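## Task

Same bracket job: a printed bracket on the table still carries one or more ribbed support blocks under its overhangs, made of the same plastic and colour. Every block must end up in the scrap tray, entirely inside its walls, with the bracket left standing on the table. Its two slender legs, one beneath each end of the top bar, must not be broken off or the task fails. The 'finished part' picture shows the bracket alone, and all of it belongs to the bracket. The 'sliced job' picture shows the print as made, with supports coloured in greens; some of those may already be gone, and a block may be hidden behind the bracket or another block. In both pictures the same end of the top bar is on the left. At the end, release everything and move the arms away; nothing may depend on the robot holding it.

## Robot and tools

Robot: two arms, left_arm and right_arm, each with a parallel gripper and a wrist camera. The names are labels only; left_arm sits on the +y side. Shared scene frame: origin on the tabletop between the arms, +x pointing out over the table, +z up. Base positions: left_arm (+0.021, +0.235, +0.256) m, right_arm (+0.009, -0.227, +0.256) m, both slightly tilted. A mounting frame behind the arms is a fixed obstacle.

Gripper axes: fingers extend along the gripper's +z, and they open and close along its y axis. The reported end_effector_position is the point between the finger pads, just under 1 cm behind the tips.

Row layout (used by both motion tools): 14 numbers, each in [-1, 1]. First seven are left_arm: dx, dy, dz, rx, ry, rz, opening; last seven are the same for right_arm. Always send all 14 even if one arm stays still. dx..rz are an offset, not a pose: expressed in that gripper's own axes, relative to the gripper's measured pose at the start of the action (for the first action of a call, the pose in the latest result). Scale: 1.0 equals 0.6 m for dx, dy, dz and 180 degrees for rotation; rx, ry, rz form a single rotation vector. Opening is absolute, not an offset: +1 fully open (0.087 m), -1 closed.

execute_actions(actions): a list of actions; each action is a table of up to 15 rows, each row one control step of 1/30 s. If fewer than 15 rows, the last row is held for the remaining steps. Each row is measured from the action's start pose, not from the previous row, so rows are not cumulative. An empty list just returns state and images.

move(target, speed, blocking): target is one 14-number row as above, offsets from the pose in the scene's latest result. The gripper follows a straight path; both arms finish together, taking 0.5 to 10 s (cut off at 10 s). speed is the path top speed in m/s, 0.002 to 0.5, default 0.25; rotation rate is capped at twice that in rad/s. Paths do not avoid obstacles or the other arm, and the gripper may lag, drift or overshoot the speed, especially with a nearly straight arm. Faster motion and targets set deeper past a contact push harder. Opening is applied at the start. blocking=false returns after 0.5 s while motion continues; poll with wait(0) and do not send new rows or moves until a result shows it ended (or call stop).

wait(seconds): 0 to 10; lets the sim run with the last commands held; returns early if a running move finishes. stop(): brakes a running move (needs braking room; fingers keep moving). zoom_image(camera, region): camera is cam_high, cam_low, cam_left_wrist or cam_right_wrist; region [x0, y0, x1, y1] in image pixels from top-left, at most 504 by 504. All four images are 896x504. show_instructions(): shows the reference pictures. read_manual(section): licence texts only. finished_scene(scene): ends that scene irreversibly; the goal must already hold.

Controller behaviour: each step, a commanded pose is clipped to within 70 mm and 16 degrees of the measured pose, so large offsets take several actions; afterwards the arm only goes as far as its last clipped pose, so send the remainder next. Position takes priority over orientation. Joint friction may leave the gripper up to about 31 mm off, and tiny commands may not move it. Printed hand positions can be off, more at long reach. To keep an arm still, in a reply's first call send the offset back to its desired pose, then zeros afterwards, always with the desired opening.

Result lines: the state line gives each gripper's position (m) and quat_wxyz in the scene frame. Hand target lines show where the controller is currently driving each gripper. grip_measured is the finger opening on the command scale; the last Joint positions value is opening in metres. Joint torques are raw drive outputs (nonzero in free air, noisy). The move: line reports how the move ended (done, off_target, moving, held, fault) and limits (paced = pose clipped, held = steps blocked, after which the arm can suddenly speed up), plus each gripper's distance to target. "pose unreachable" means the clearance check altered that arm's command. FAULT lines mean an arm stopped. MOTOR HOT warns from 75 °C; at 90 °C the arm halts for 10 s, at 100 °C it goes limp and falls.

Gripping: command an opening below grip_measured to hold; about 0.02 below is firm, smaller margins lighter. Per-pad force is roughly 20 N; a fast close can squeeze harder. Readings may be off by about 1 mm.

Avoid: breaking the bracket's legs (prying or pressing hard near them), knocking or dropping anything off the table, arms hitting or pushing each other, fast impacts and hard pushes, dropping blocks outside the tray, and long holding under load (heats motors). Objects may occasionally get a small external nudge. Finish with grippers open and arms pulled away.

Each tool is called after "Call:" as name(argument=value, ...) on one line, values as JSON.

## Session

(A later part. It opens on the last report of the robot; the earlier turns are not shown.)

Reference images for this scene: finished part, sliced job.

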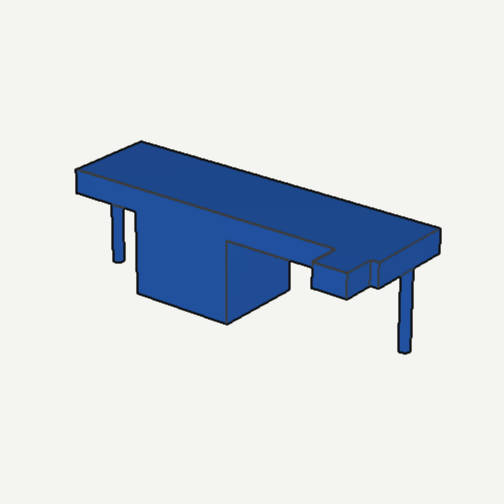

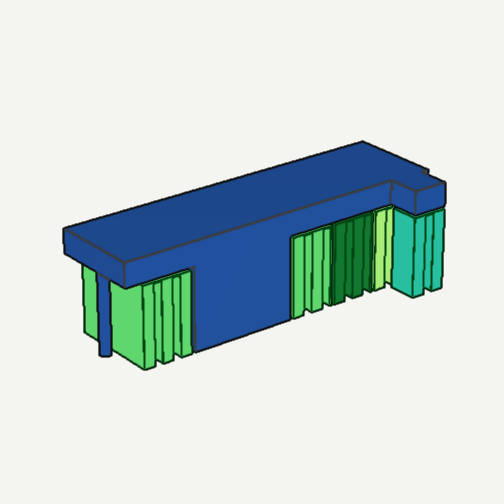

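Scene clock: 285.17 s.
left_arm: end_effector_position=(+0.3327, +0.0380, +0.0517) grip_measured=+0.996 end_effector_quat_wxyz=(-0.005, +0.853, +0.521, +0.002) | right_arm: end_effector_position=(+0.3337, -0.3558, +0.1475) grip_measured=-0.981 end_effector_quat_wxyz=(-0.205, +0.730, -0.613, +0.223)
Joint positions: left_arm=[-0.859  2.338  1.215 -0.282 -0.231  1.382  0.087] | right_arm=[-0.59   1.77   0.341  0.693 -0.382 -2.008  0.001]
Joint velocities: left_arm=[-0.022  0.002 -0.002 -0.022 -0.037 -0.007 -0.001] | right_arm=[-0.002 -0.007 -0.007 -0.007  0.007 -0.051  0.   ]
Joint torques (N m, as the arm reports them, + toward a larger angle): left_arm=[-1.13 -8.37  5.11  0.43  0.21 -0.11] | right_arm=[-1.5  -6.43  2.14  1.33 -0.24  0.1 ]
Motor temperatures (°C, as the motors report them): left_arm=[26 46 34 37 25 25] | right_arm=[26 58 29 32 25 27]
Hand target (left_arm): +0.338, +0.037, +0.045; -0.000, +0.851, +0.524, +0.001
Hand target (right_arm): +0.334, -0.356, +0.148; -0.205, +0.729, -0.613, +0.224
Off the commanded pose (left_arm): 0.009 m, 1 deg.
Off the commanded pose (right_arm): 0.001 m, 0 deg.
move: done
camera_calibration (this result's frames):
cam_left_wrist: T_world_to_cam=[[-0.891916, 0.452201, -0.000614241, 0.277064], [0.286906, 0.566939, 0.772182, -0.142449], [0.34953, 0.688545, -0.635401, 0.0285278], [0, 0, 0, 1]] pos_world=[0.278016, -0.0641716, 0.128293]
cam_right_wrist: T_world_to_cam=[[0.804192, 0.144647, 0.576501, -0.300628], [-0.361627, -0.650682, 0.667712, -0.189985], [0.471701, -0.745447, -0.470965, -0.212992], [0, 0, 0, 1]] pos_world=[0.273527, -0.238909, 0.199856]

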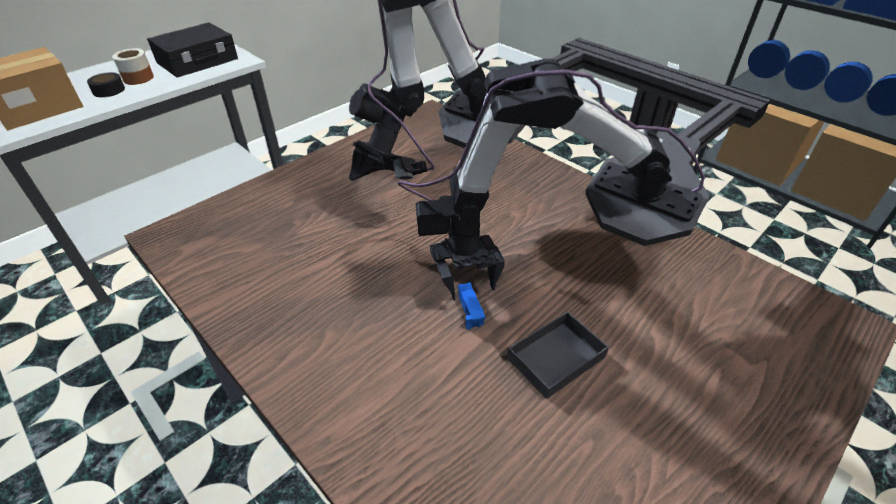

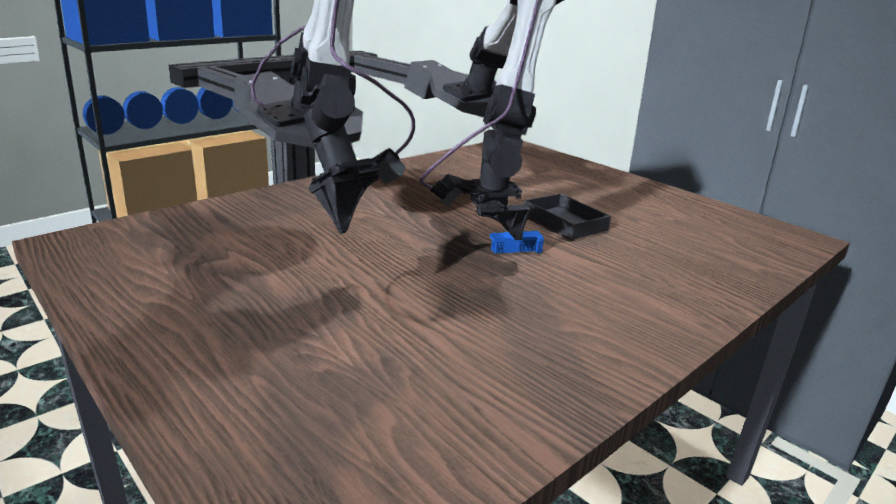

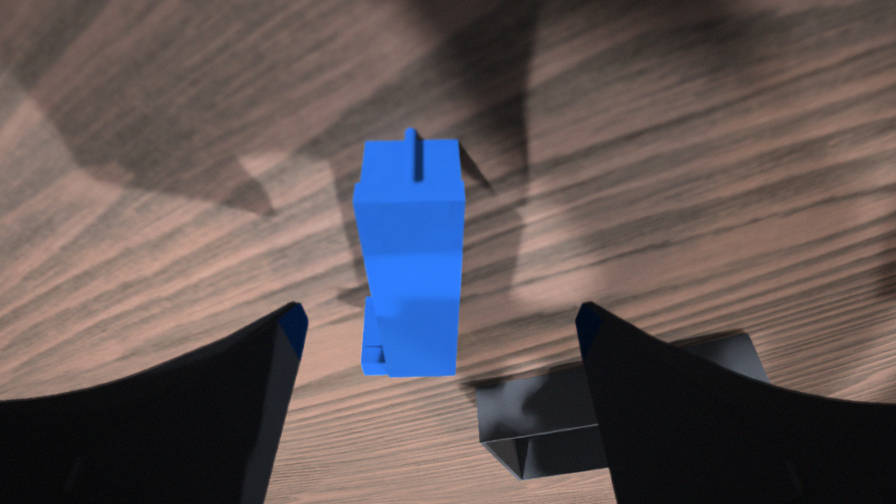

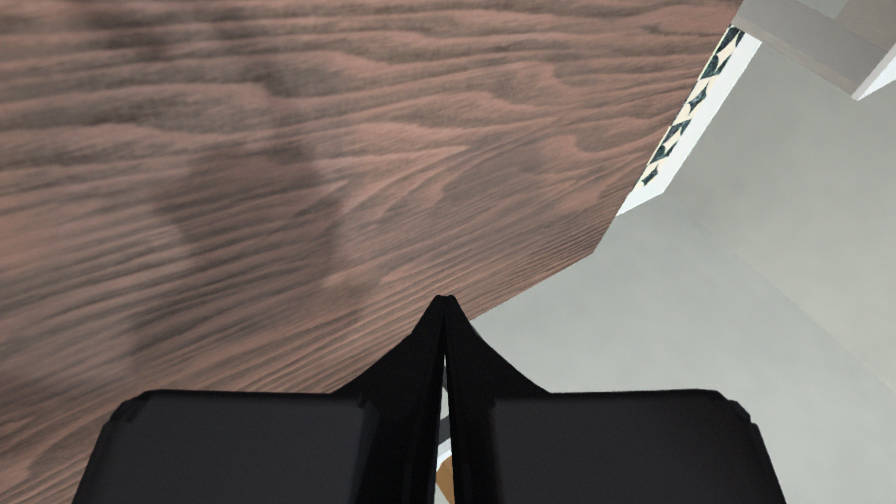

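Call:
move(target=[-0.0067, 0.0208, 0.0583, 0, 0, 0, 1.0, 0, 0, 0, 0, 0, 0, -1.0], speed=0.06)

Scene clock: 335.53 s.
left_arm: end_effector_position=(+0.3363, +0.0278, +0.0257) grip_measured=+0.996 end_effector_quat_wxyz=(-0.008, +0.856, +0.517, +0.001) | right_arm: end_effector_position=(+0.3337, -0.3558, +0.1475) grip_measured=-0.981 end_effector_quat_wxyz=(-0.205, +0.730, -0.613, +0.223)
Joint positions: left_arm=[-0.859  2.445  1.298 -0.262 -0.231  1.392  0.087] | right_arm=[-0.59   1.77   0.341  0.693 -0.382 -2.008  0.001]
Joint velocities: left_arm=[-0.002  0.012  0.007 -0.007  0.007 -0.051  0.   ] | right_arm=[-0.002  0.002  0.002 -0.007  0.007  0.051 -0.001]
Joint torques (N m, as the arm reports them, + toward a larger angle): left_arm=[-0.94 -8.48  5.01  0.45  0.13 -0.11] | right_arm=[-1.38 -6.35  2.19  1.32 -0.27  0.06]
Motor temperatures (°C, as the motors report them): left_arm=[26 48 34 35 25 25] | right_arm=[26 52 28 33 25 27]
Hand target (left_arm): +0.341, +0.030, +0.017; -0.005, +0.853, +0.521, +0.002
Hand target (right_arm): +0.334, -0.356, +0.147; -0.205, +0.730, -0.613, +0.223
Off the commanded pose (left_arm): 0.011 m, 1 deg.
Off the commanded pose (right_arm): 0.000 m, 0 deg.
move: off_target (left_arm)
camera_calibration (this result's frames):
cam_left_wrist: T_world_to_cam=[[-0.887047, 0.461661, 0.00422111, 0.282869], [0.295949, 0.561579, 0.772686, -0.120492], [0.354348, 0.686657, -0.634775, 0.0161991], [0, 0, 0, 1]] pos_world=[0.280837, -0.0740469, 0.102191]
cam_right_wrist: T_world_to_cam=[[0.804192, 0.144647, 0.576501, -0.300628], [-0.361627, -0.650682, 0.667712, -0.189985], [0.471701, -0.745447, -0.470965, -0.212992], [0, 0, 0, 1]] pos_world=[0.273527, -0.238909, 0.199856]

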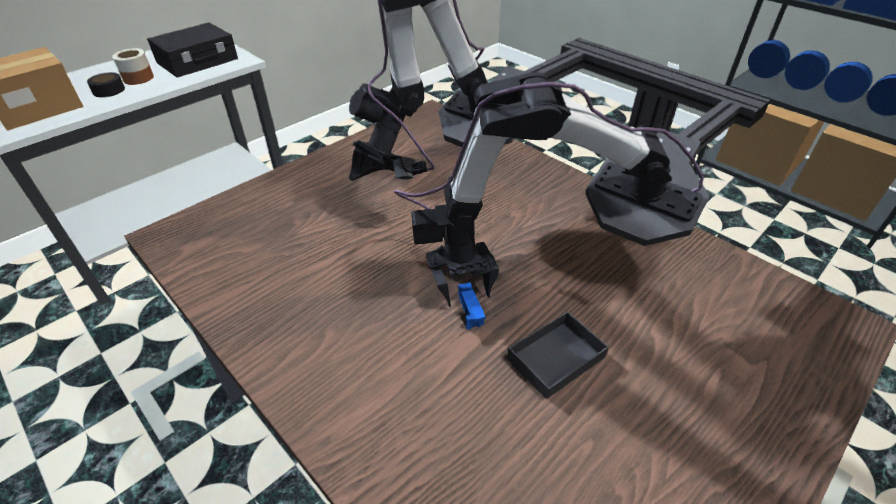

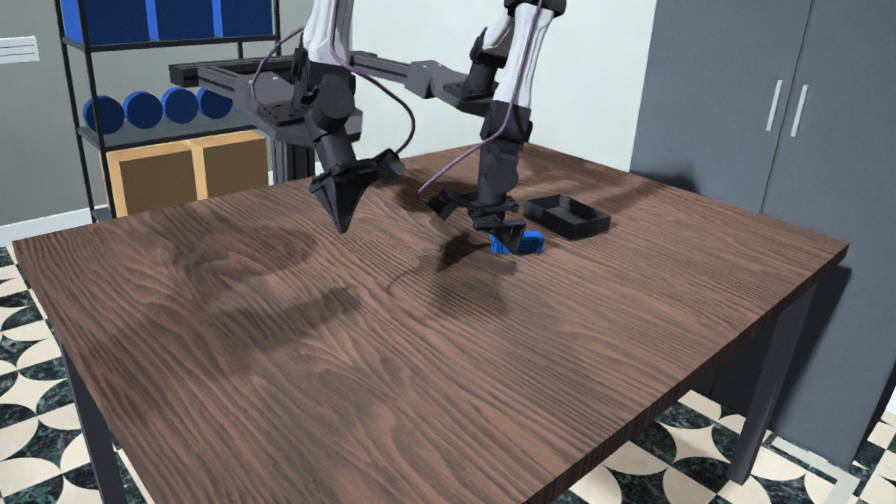

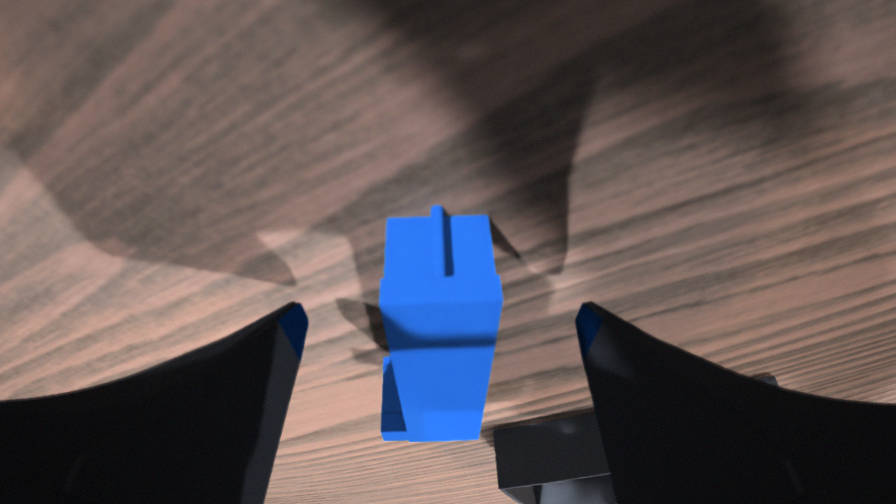

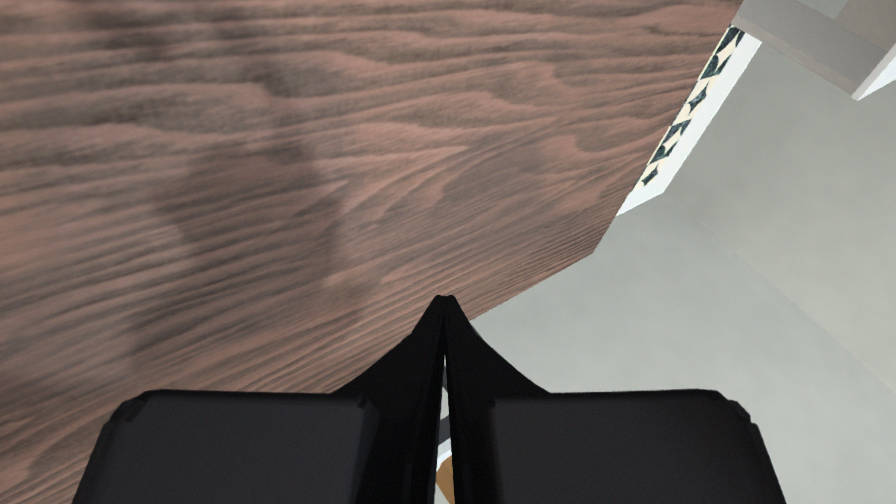

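Call:
execute_actions(actions=[[[0.015, 0, 0, 0, 0, 0, 0.3, 0, 0, 0, 0, 0, 0, -1.0]], [[0.008, 0, 0, 0, 0, 0, -0.1, 0, 0, 0, 0, 0, 0, -1.0]]])

Scene clock: 343.60 s.
left_arm: end_effector_position=(+0.3395, +0.0313, +0.0248) grip_measured=-0.100 end_effector_quat_wxyz=(-0.008, +0.859, +0.512, +0.001) | right_arm: end_effector_position=(+0.3337, -0.3558, +0.1475) grip_measured=-0.981 end_effector_quat_wxyz=(-0.205, +0.730, -0.613, +0.223)
Joint positions: left_arm=[-0.848  2.445  1.298 -0.262 -0.231  1.414  0.039] | right_arm=[-0.59   1.77   0.341  0.693 -0.382 -2.008  0.001]
Joint velocities: left_arm=[-0.007 -0.002 -0.002 -0.022  0.007  0.007  0.001] | right_arm=[ 0.002 -0.007 -0.007 -0.037  0.007  0.066 -0.001]
Joint torques (N m, as the arm reports them, + toward a larger angle): left_arm=[ -1.33 -10.92   2.72   0.3    0.12  -0.11] | right_arm=[-1.41 -6.36  2.08  1.3  -0.26  0.08]
Motor temperatures (°C, as the motors report them): left_arm=[26 48 34 34 25 25] | right_arm=[26 51 28 33 25 27]
Hand target (left_arm): +0.342, +0.036, +0.025; -0.009, +0.857, +0.515, +0.001
Hand target (right_arm): +0.334, -0.356, +0.147; -0.205, +0.730, -0.613, +0.223
Off the commanded pose (left_arm): 0.005 m, 0 deg.
Off the commanded pose (right_arm): 0.000 m, 0 deg.
camera_calibration (this result's frames):
cam_left_wrist: T_world_to_cam=[[-0.881971, 0.471272, 0.00553149, 0.281987], [0.302366, 0.556787, 0.773669, -0.124765], [0.361529, 0.684025, -0.633566, 0.00973928], [0, 0, 0, 1]] pos_world=[0.282908, -0.0700871, 0.101137]
cam_right_wrist: T_world_to_cam=[[0.804192, 0.144647, 0.576501, -0.300628], [-0.361627, -0.650682, 0.667712, -0.189985], [0.471701, -0.745447, -0.470965, -0.212992], [0, 0, 0, 1]] pos_world=[0.273527, -0.238909, 0.199856]

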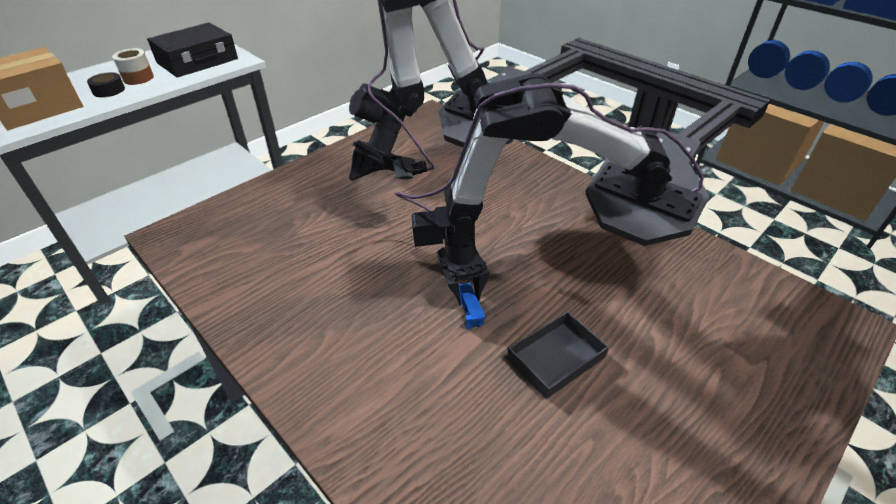

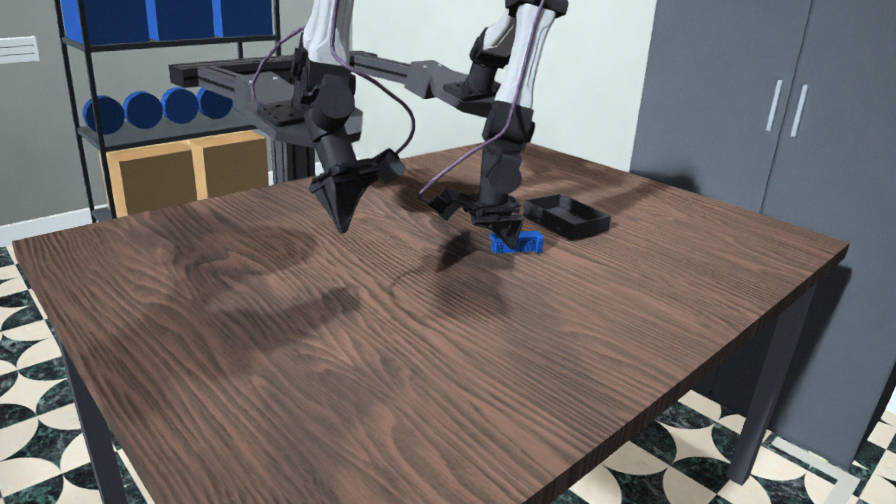

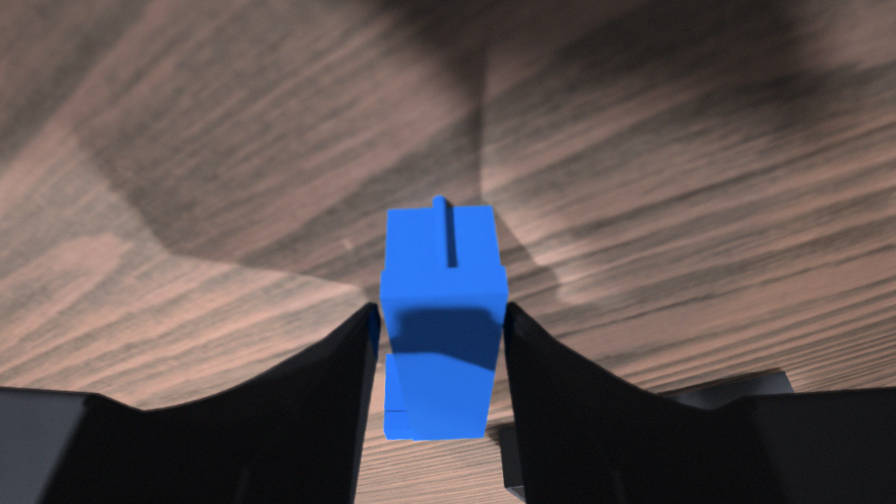

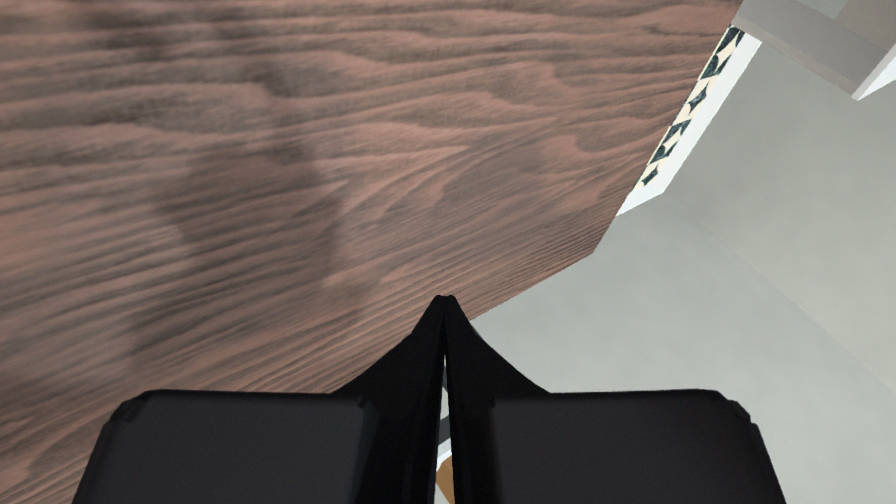

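Call:
execute_actions(actions=[[[0,0,0,0,0,0,-0.13,0,0,0,0,0,0,-1.0],[0,0,0,0,0,0,-0.15,0,0,0,0,0,0,-1.0],[0,0,0,0,0,0,-0.17,0,0,0,0,0,0,-1.0],[0,0,0,0,0,0,-0.19,0,0,0,0,0,0,-1.0],[0,0,0,0,0,0,-0.21,0,0,0,0,0,0,-1.0],[0,0,0,0,0,0,-0.23,0,0,0,0,0,0,-1.0],[0,0,0,0,0,0,-0.245,0,0,0,0,0,0,-1.0],[0,0,0,0,0,0,-0.26,0,0,0,0,0,0,-1.0],[0,0,0,0,0,0,-0.275,0,0,0,0,0,0,-1.0],[0,0,0,0,0,0,-0.29,0,0,0,0,0,0,-1.0],[0,0,0,0,0,0,-0.30,0,0,0,0,0,0,-1.0],[0,0,0,0,0,0,-0.31,0,0,0,0,0,0,-1.0],[0,0,0,0,0,0,-0.32,0,0,0,0,0,0,-1.0],[0,0,0,0,0,0,-0.33,0,0,0,0,0,0,-1.0],[0,0,0,0,0,0,-0.34,0,0,0,0,0,0,-1.0]], [[0,0,0,0,0,0,-0.35,0,0,0,0,0,0,-1.0],[0,0,0,0,0,0,-0.36,0,0,0,0,0,0,-1.0],[0,0,0,0,0,0,-0.37,0,0,0,0,0,0,-1.0]]])

Scene clock: 353.43 s.
left_arm: end_effector_position=(+0.3395, +0.0313, +0.0248) grip_measured=-0.359 end_effector_quat_wxyz=(-0.008, +0.859, +0.512, +0.001) | right_arm: end_effector_position=(+0.3337, -0.3558, +0.1475) grip_measured=-0.981 end_effector_quat_wxyz=(-0.205, +0.730, -0.613, +0.223)
Joint positions: left_arm=[-0.848  2.445  1.298 -0.262 -0.231  1.414  0.028] | right_arm=[-0.59   1.77   0.341  0.693 -0.382 -2.008  0.001]
Joint velocities: left_arm=[-0.012 -0.022 -0.002 -0.066  0.037 -0.022 -0.001] | right_arm=[-0.012 -0.012  0.007  0.007 -0.066 -0.022  0.   ]
Joint torques (N m, as the arm reports them, + toward a larger angle): left_arm=[ -2.44 -10.53   3.22   0.3    0.11  -0.16] | right_arm=[-1.39 -6.32  2.09  1.3  -0.28  0.07]
Motor temperatures (°C, as the motors report them): left_arm=[26 50 33 34 25 25] | right_arm=[26 51 28 33 25 27]
Hand target (left_arm): +0.339, +0.031, +0.025; -0.008, +0.859, +0.512, +0.001
Hand target (right_arm): +0.334, -0.356, +0.147; -0.205, +0.730, -0.613, +0.223
Off the commanded pose (left_arm): 0.000 m, 0 deg.
Off the commanded pose (right_arm): 0.000 m, 0 deg.
camera_calibration (this result's frames):
cam_left_wrist: T_world_to_cam=[[-0.881971, 0.471272, 0.00553149, 0.281987], [0.302366, 0.556787, 0.773669, -0.124765], [0.361529, 0.684025, -0.633566, 0.00973928], [0, 0, 0, 1]] pos_world=[0.282908, -0.0700871, 0.101137]
cam_right_wrist: T_world_to_cam=[[0.804192, 0.144647, 0.576501, -0.300628], [-0.361627, -0.650682, 0.667712, -0.189985], [0.471701, -0.745447, -0.470965, -0.212992], [0, 0, 0, 1]] pos_world=[0.273527, -0.238909, 0.199856]

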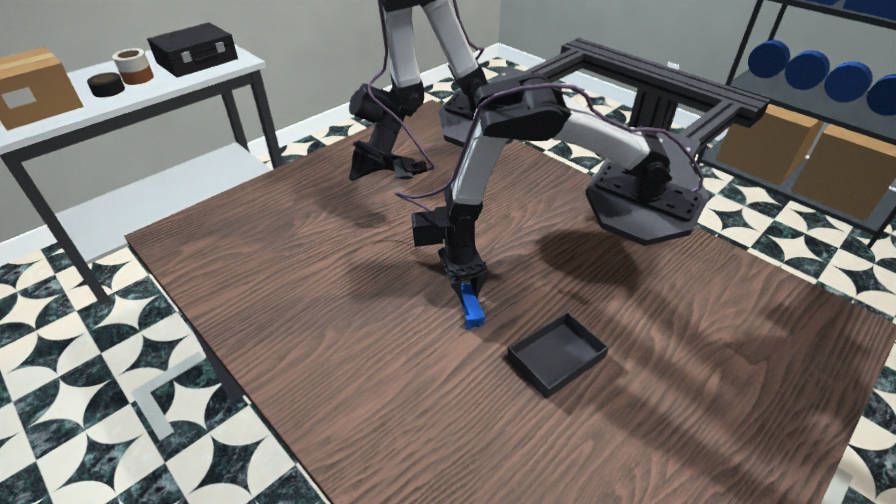

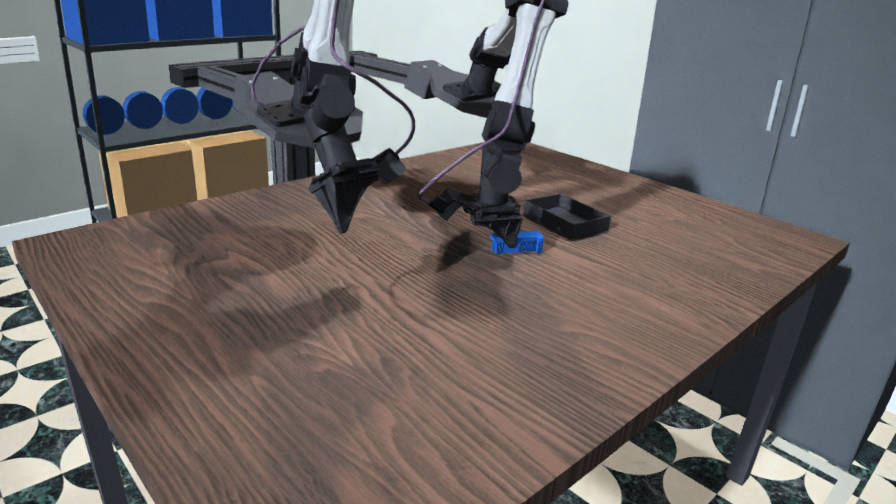

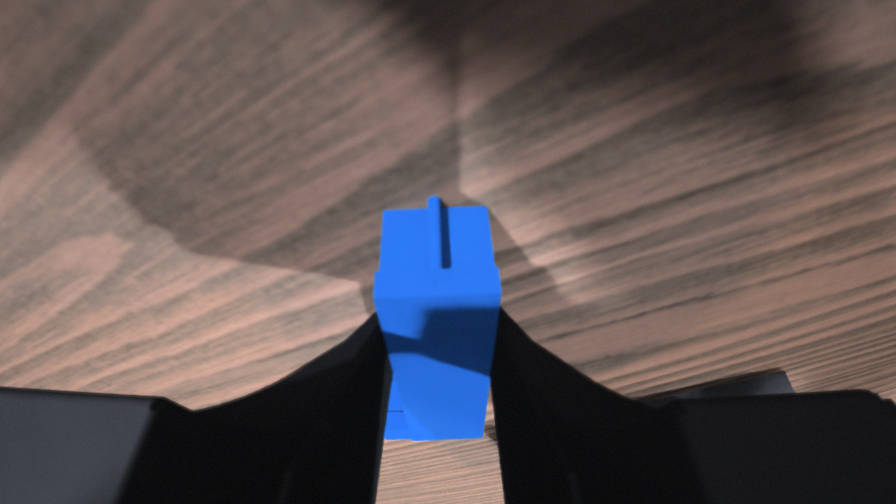

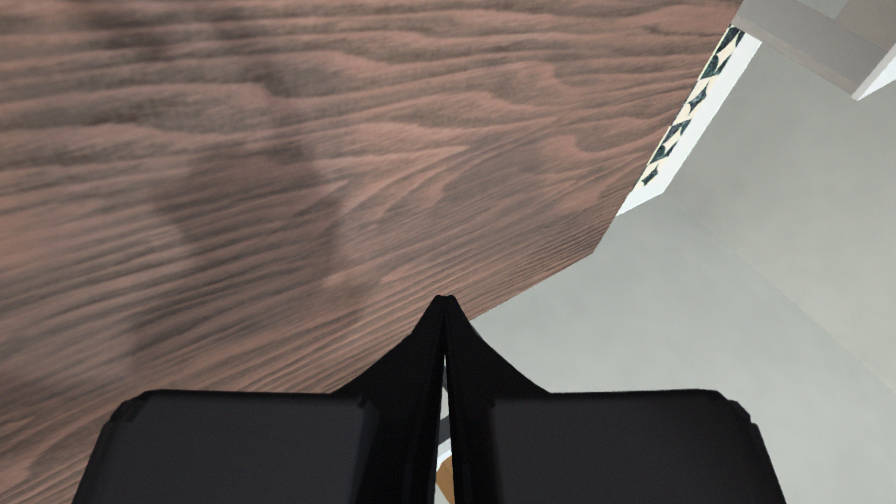

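Call:
move(target=[0, 0, -0.05, 0, 0, 0, -0.4, 0, 0, 0, 0, 0, 0, -1.0], speed=0.06)

Scene clock: 364.33 s.
left_arm: end_effector_position=(+0.3527, +0.0242, +0.0538) grip_measured=-0.359 end_effector_quat_wxyz=(+0.008, +0.857, +0.516, +0.007) | right_arm: end_effector_position=(+0.3337, -0.3558, +0.1475) grip_measured=-0.981 end_effector_quat_wxyz=(-0.205, +0.730, -0.613, +0.223)
Joint positions: left_arm=[-0.857  2.362  1.298 -0.311 -0.231  1.403  0.028] | right_arm=[-0.59   1.77   0.341  0.693 -0.382 -2.008  0.001]
Joint velocities: left_arm=[-0.012  0.007 -0.012  0.037  0.037 -0.022 -0.   ] | right_arm=[ 0.002 -0.002 -0.002 -0.007 -0.066 -0.066 -0.001]
Joint torques (N m, as the arm reports them, + toward a larger angle): left_arm=[ -3.31 -11.38   1.37   0.16   0.1   -0.19] | right_arm=[-1.47 -6.36  2.05  1.3  -0.27  0.07]
Motor temperatures (°C, as the motors report them): left_arm=[26 51 33 34 25 25] | right_arm=[26 50 28 33 25 27]
Hand target (left_arm): +0.340, +0.030, +0.055; -0.008, +0.859, +0.512, +0.001
Hand target (right_arm): +0.334, -0.356, +0.147; -0.205, +0.730, -0.613, +0.223
Off the commanded pose (left_arm): 0.015 m, 2 deg.
Off the commanded pose (right_arm): 0.000 m, 0 deg.
move: off_target (left_arm)
camera_calibration (this result's frames):
cam_left_wrist: T_world_to_cam=[[-0.885913, 0.462924, -0.0293197, 0.300303], [0.276172, 0.577193, 0.76849, -0.138242], [0.372675, 0.672718, -0.63919, 0.0247776], [0, 0, 0, 1]] pos_world=[0.294987, -0.0758935, 0.13088]
cam_right_wrist: T_world_to_cam=[[0.804192, 0.144647, 0.576501, -0.300628], [-0.361627, -0.650682, 0.667712, -0.189985], [0.471701, -0.745447, -0.470965, -0.212992], [0, 0, 0, 1]] pos_world=[0.273527, -0.238909, 0.199856]

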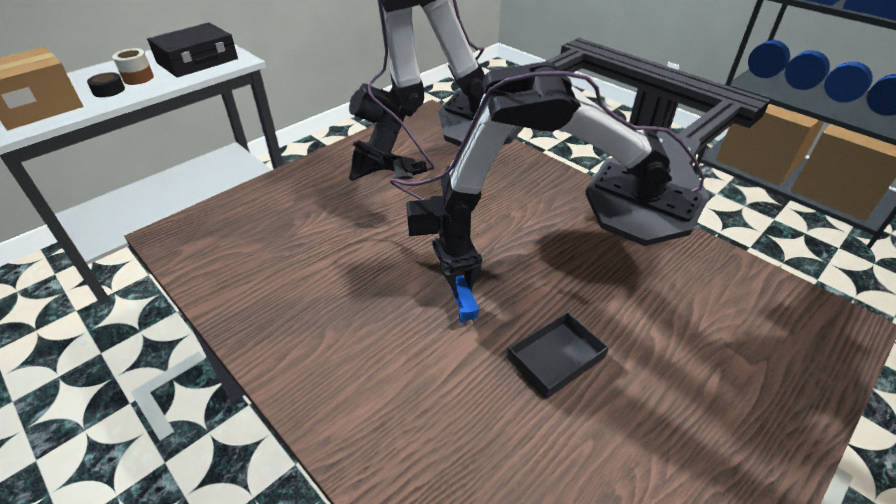

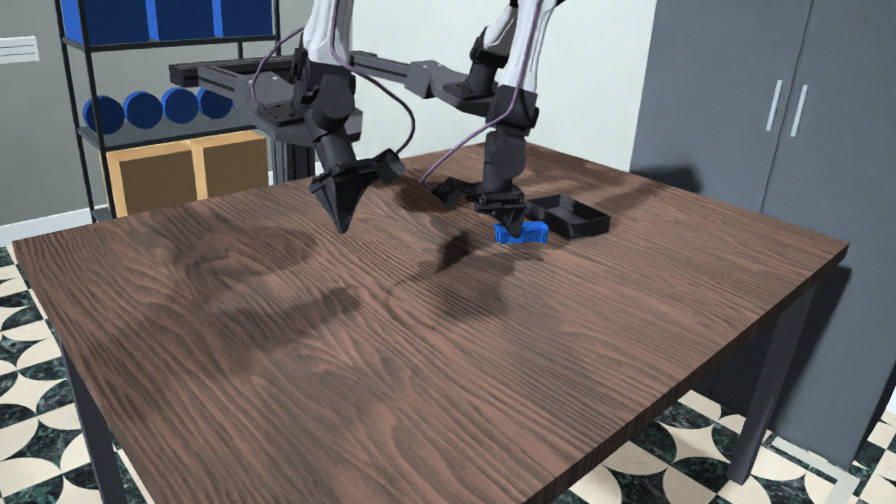

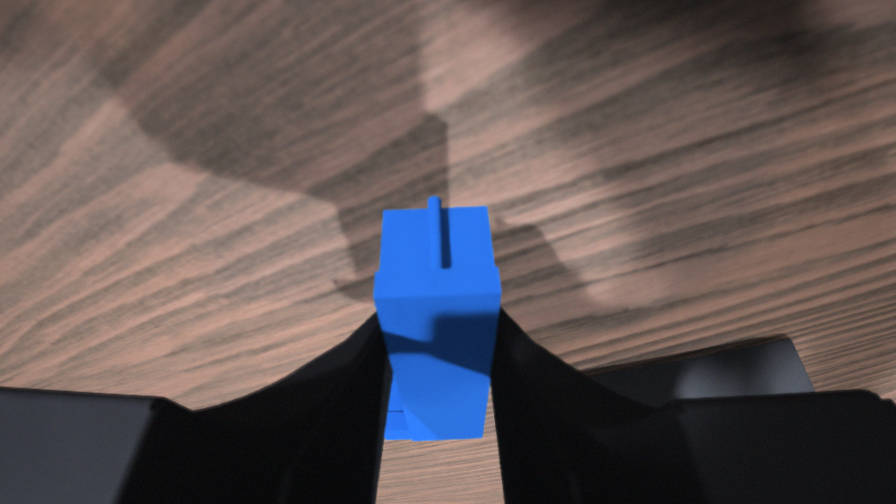

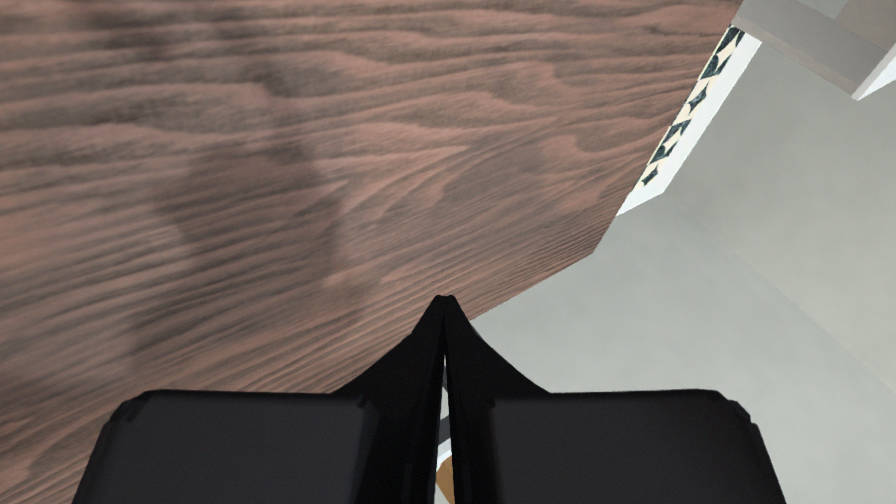

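Call:
move(target=[0.0142, 0.0063, 0.0467, 0.0064, 0.0034, -0.4216, -0.4, 0, 0, 0, 0, 0, 0, -1.0], speed=0.25)

Scene clock: 382.53 s.
left_arm: end_effector_position=(+0.3672, +0.0246, +0.0346) grip_measured=-0.359 end_effector_quat_wxyz=(+0.021, +0.364, +0.931, +0.000) | right_arm: end_effector_position=(+0.3337, -0.3558, +0.1475) grip_measured=-0.981 end_effector_quat_wxyz=(-0.205, +0.730, -0.613, +0.223)
Joint positions: left_arm=[-0.747  2.479  1.541 -0.393 -0.211  0.205  0.028] | right_arm=[-0.59   1.77   0.341  0.693 -0.382 -2.008  0.001]
Joint velocities: left_arm=[-0.007  0.017  0.002 -0.095  0.007  0.037  0.   ] | right_arm=[-0.017  0.012 -0.002  0.066 -0.081 -0.022 -0.   ]
Joint torques (N m, as the arm reports them, + toward a larger angle): left_arm=[-1.38 -9.62  6.22  0.27  0.13 -0.24] | right_arm=[-1.45 -6.34  2.06  1.27 -0.25  0.06]
Motor temperatures (°C, as the motors report them): left_arm=[26 54 33 33 25 25] | right_arm=[26 50 28 33 25 27]
Hand target (left_arm): +0.361, +0.031, +0.026; +0.001, +0.358, +0.934, +0.001
Hand target (right_arm): +0.334, -0.356, +0.147; -0.205, +0.730, -0.613, +0.223
Off the commanded pose (left_arm): 0.012 m, 2 deg.
Off the commanded pose (right_arm): 0.000 m, 0 deg.
move: off_target (left_arm)
camera_calibration (this result's frames):
cam_left_wrist: T_world_to_cam=[[-0.673259, -0.739045, -0.0231225, 0.263653], [-0.507442, 0.439076, 0.741427, 0.164346], [-0.537795, 0.510906, -0.670635, 0.346212], [0, 0, 0, 1]] pos_world=[0.447095, -0.0541907, 0.116428]
cam_right_wrist: T_world_to_cam=[[0.804192, 0.144647, 0.576501, -0.300628], [-0.361627, -0.650682, 0.667712, -0.189985], [0.471701, -0.745447, -0.470965, -0.212992], [0, 0, 0, 1]] pos_world=[0.273527, -0.238909, 0.199856]

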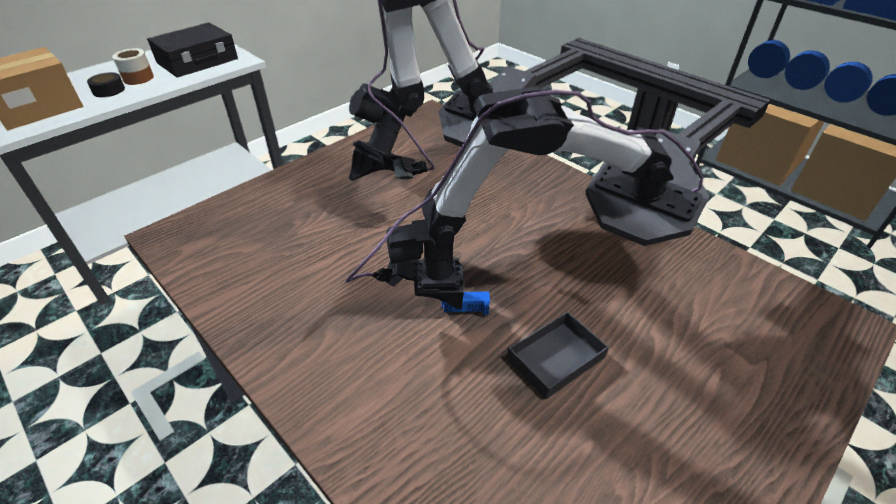

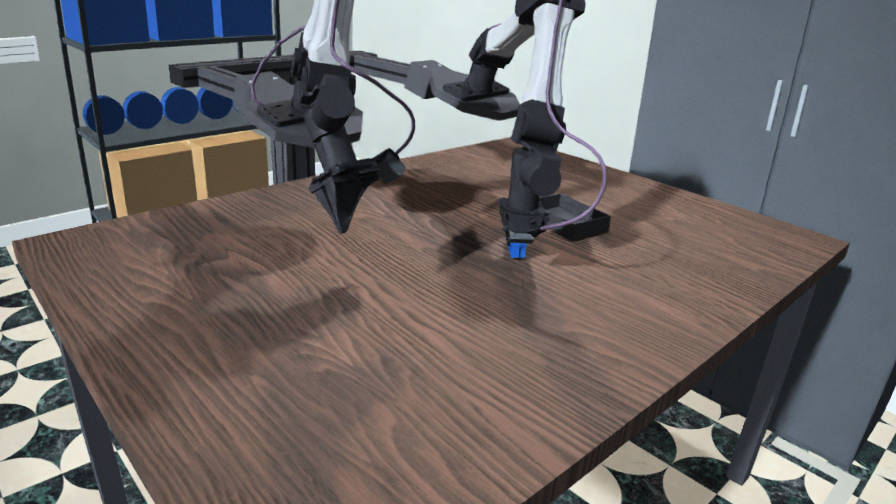

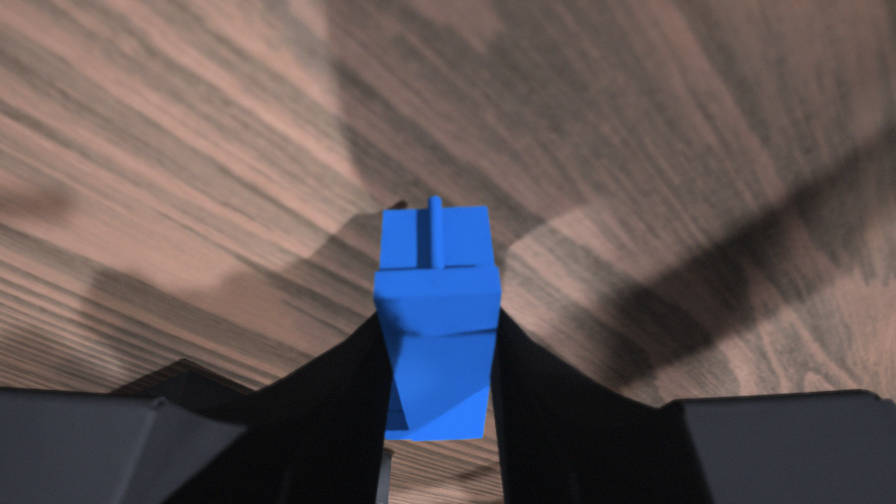

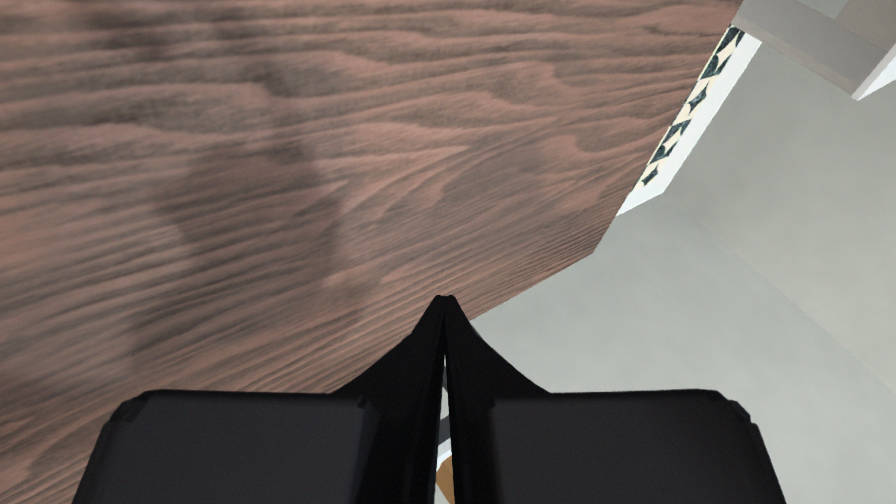

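Call:
move(target=[0.0158, 0.0005, 0.0238, 0, 0.027, 0, -0.4, -0.6581, 0.0635, 0.1151, 0.0612, -0.1565, -0.151, -1.0], speed=0.2)

Scene clock: 412.70 s.
left_arm: end_effector_position=(+0.3666, +0.0246, +0.0283) grip_measured=-0.359 end_effector_quat_wxyz=(-0.001, +0.366, +0.931, +0.007) | right_arm: end_effector_position=(+0.2804, +0.0251, +0.0437) grip_measured=-0.981 end_effector_quat_wxyz=(-0.360, +0.860, -0.334, +0.136)
Joint positions: left_arm=[-0.747  2.53   1.617 -0.463 -0.218  0.2    0.028] | right_arm=[ 0.674  2.6    0.583  1.455  0.108 -1.721  0.001]
Joint velocities: left_arm=[-0.002 -0.017 -0.002  0.051  0.022  0.037 -0.   ] | right_arm=[-0.002 -0.002 -0.002 -0.066 -0.066 -0.022 -0.001]
Joint torques (N m, as the arm reports them, + toward a larger angle): left_arm=[-1.84 -9.84  6.24  0.18 -0.05 -0.23] | right_arm=[ 1.97 -7.05  0.61  1.5  -0.09  0.11]
Motor temperatures (°C, as the motors report them): left_arm=[26 54 34 32 25 25] | right_arm=[26 49 28 33 25 27]
Hand target (left_arm): +0.361, +0.031, +0.020; -0.018, +0.364, +0.931, +0.016
Hand target (right_arm): +0.280, +0.027, +0.038; -0.355, +0.862, -0.335, +0.137
Off the commanded pose (left_arm): 0.012 m, 2 deg.
Off the commanded pose (right_arm): 0.006 m, 0 deg.
move: off_target (left_arm)
camera_calibration (this result's frames):
cam_left_wrist: T_world_to_cam=[[-0.677042, -0.735639, -0.0212108, 0.264343], [-0.479664, 0.419232, 0.770822, 0.158227], [-0.558154, 0.532053, -0.636697, 0.347624], [0, 0, 0, 1]] pos_world=[0.448895, -0.0568272, 0.104973]
cam_right_wrist: T_world_to_cam=[[0.48961, 0.501884, 0.713018, -0.179763], [0.0969153, -0.843993, 0.527526, -0.00971103], [0.866539, -0.18918, -0.461868, -0.0778379], [0, 0, 0, 1]] pos_world=[0.156404, 0.0672987, 0.0973462]

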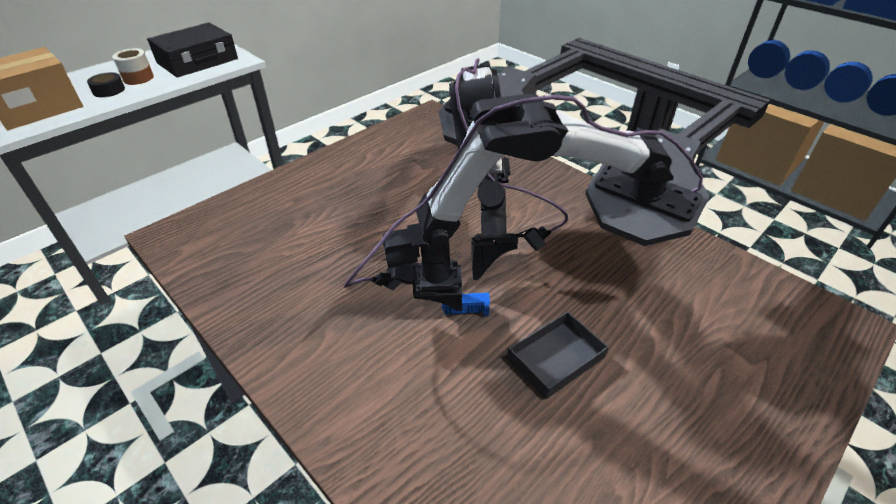

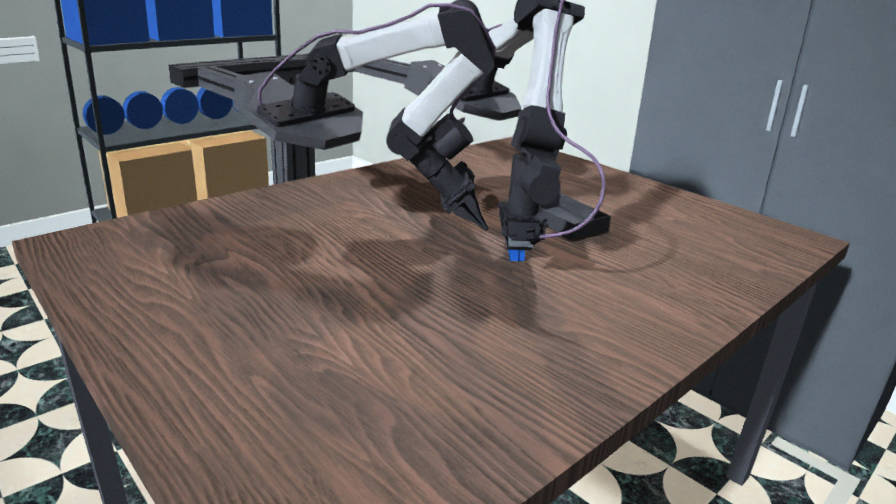

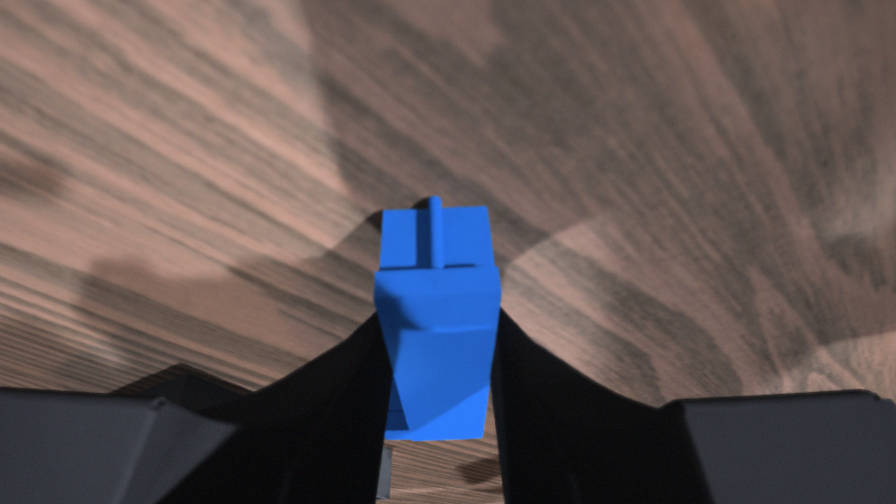

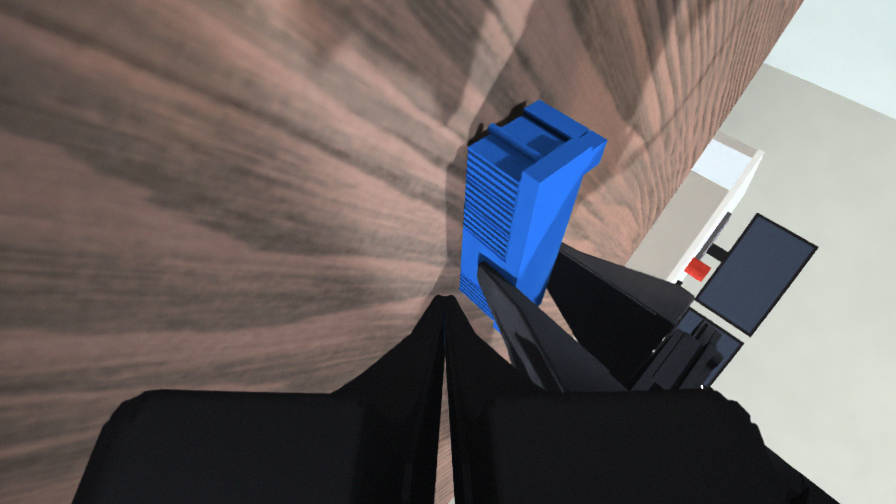

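Call:
zoom_image(camera="cam_right_wrist", region=[400, 80, 650, 330])

Region (400, 80, 650, 330) of cam_right_wrist's 896x504 image, scaled by 2.016, with more detail than that image has.

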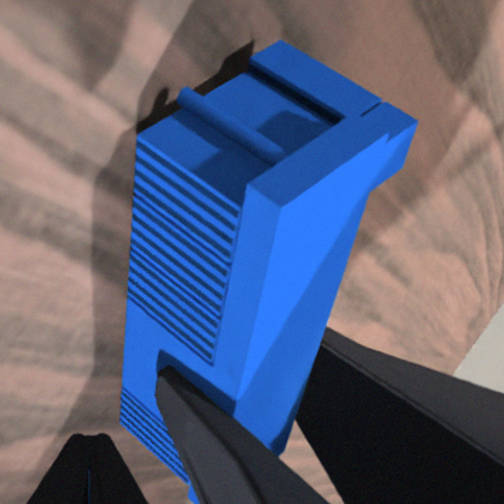

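Call:
zoom_image(camera="cam_high", region=[380, 50, 640, 330])

Region (380, 50, 640, 330) of cam_high's 896x504 image, scaled by 1.800, with more detail than that image has; it fills the left 468 columns of this view, and the rest is white.

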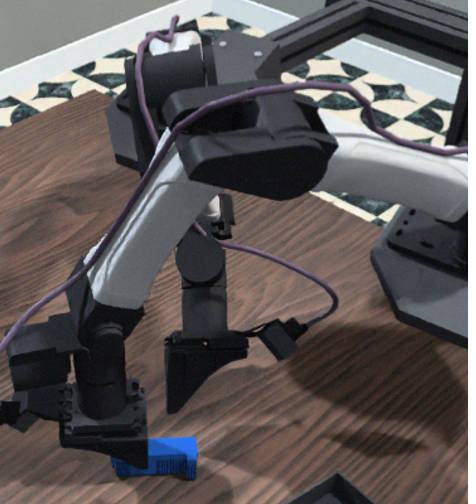

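Call:
zoom_image(camera="cam_low", region=[380, 0, 640, 270])

Region (380, 0, 640, 270) of cam_low's 896x504 image, scaled by 1.867, with more detail than that image has; it fills the left 485 columns of this view, and the rest is white.

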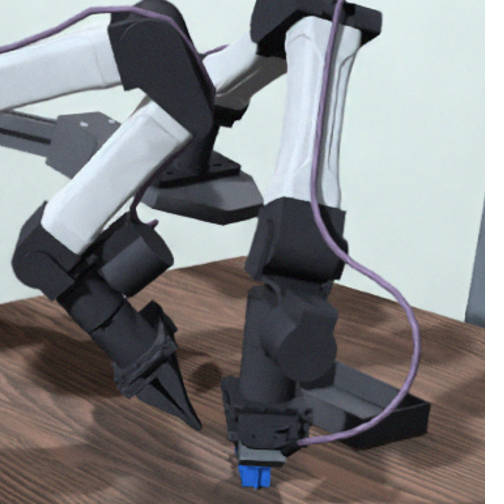

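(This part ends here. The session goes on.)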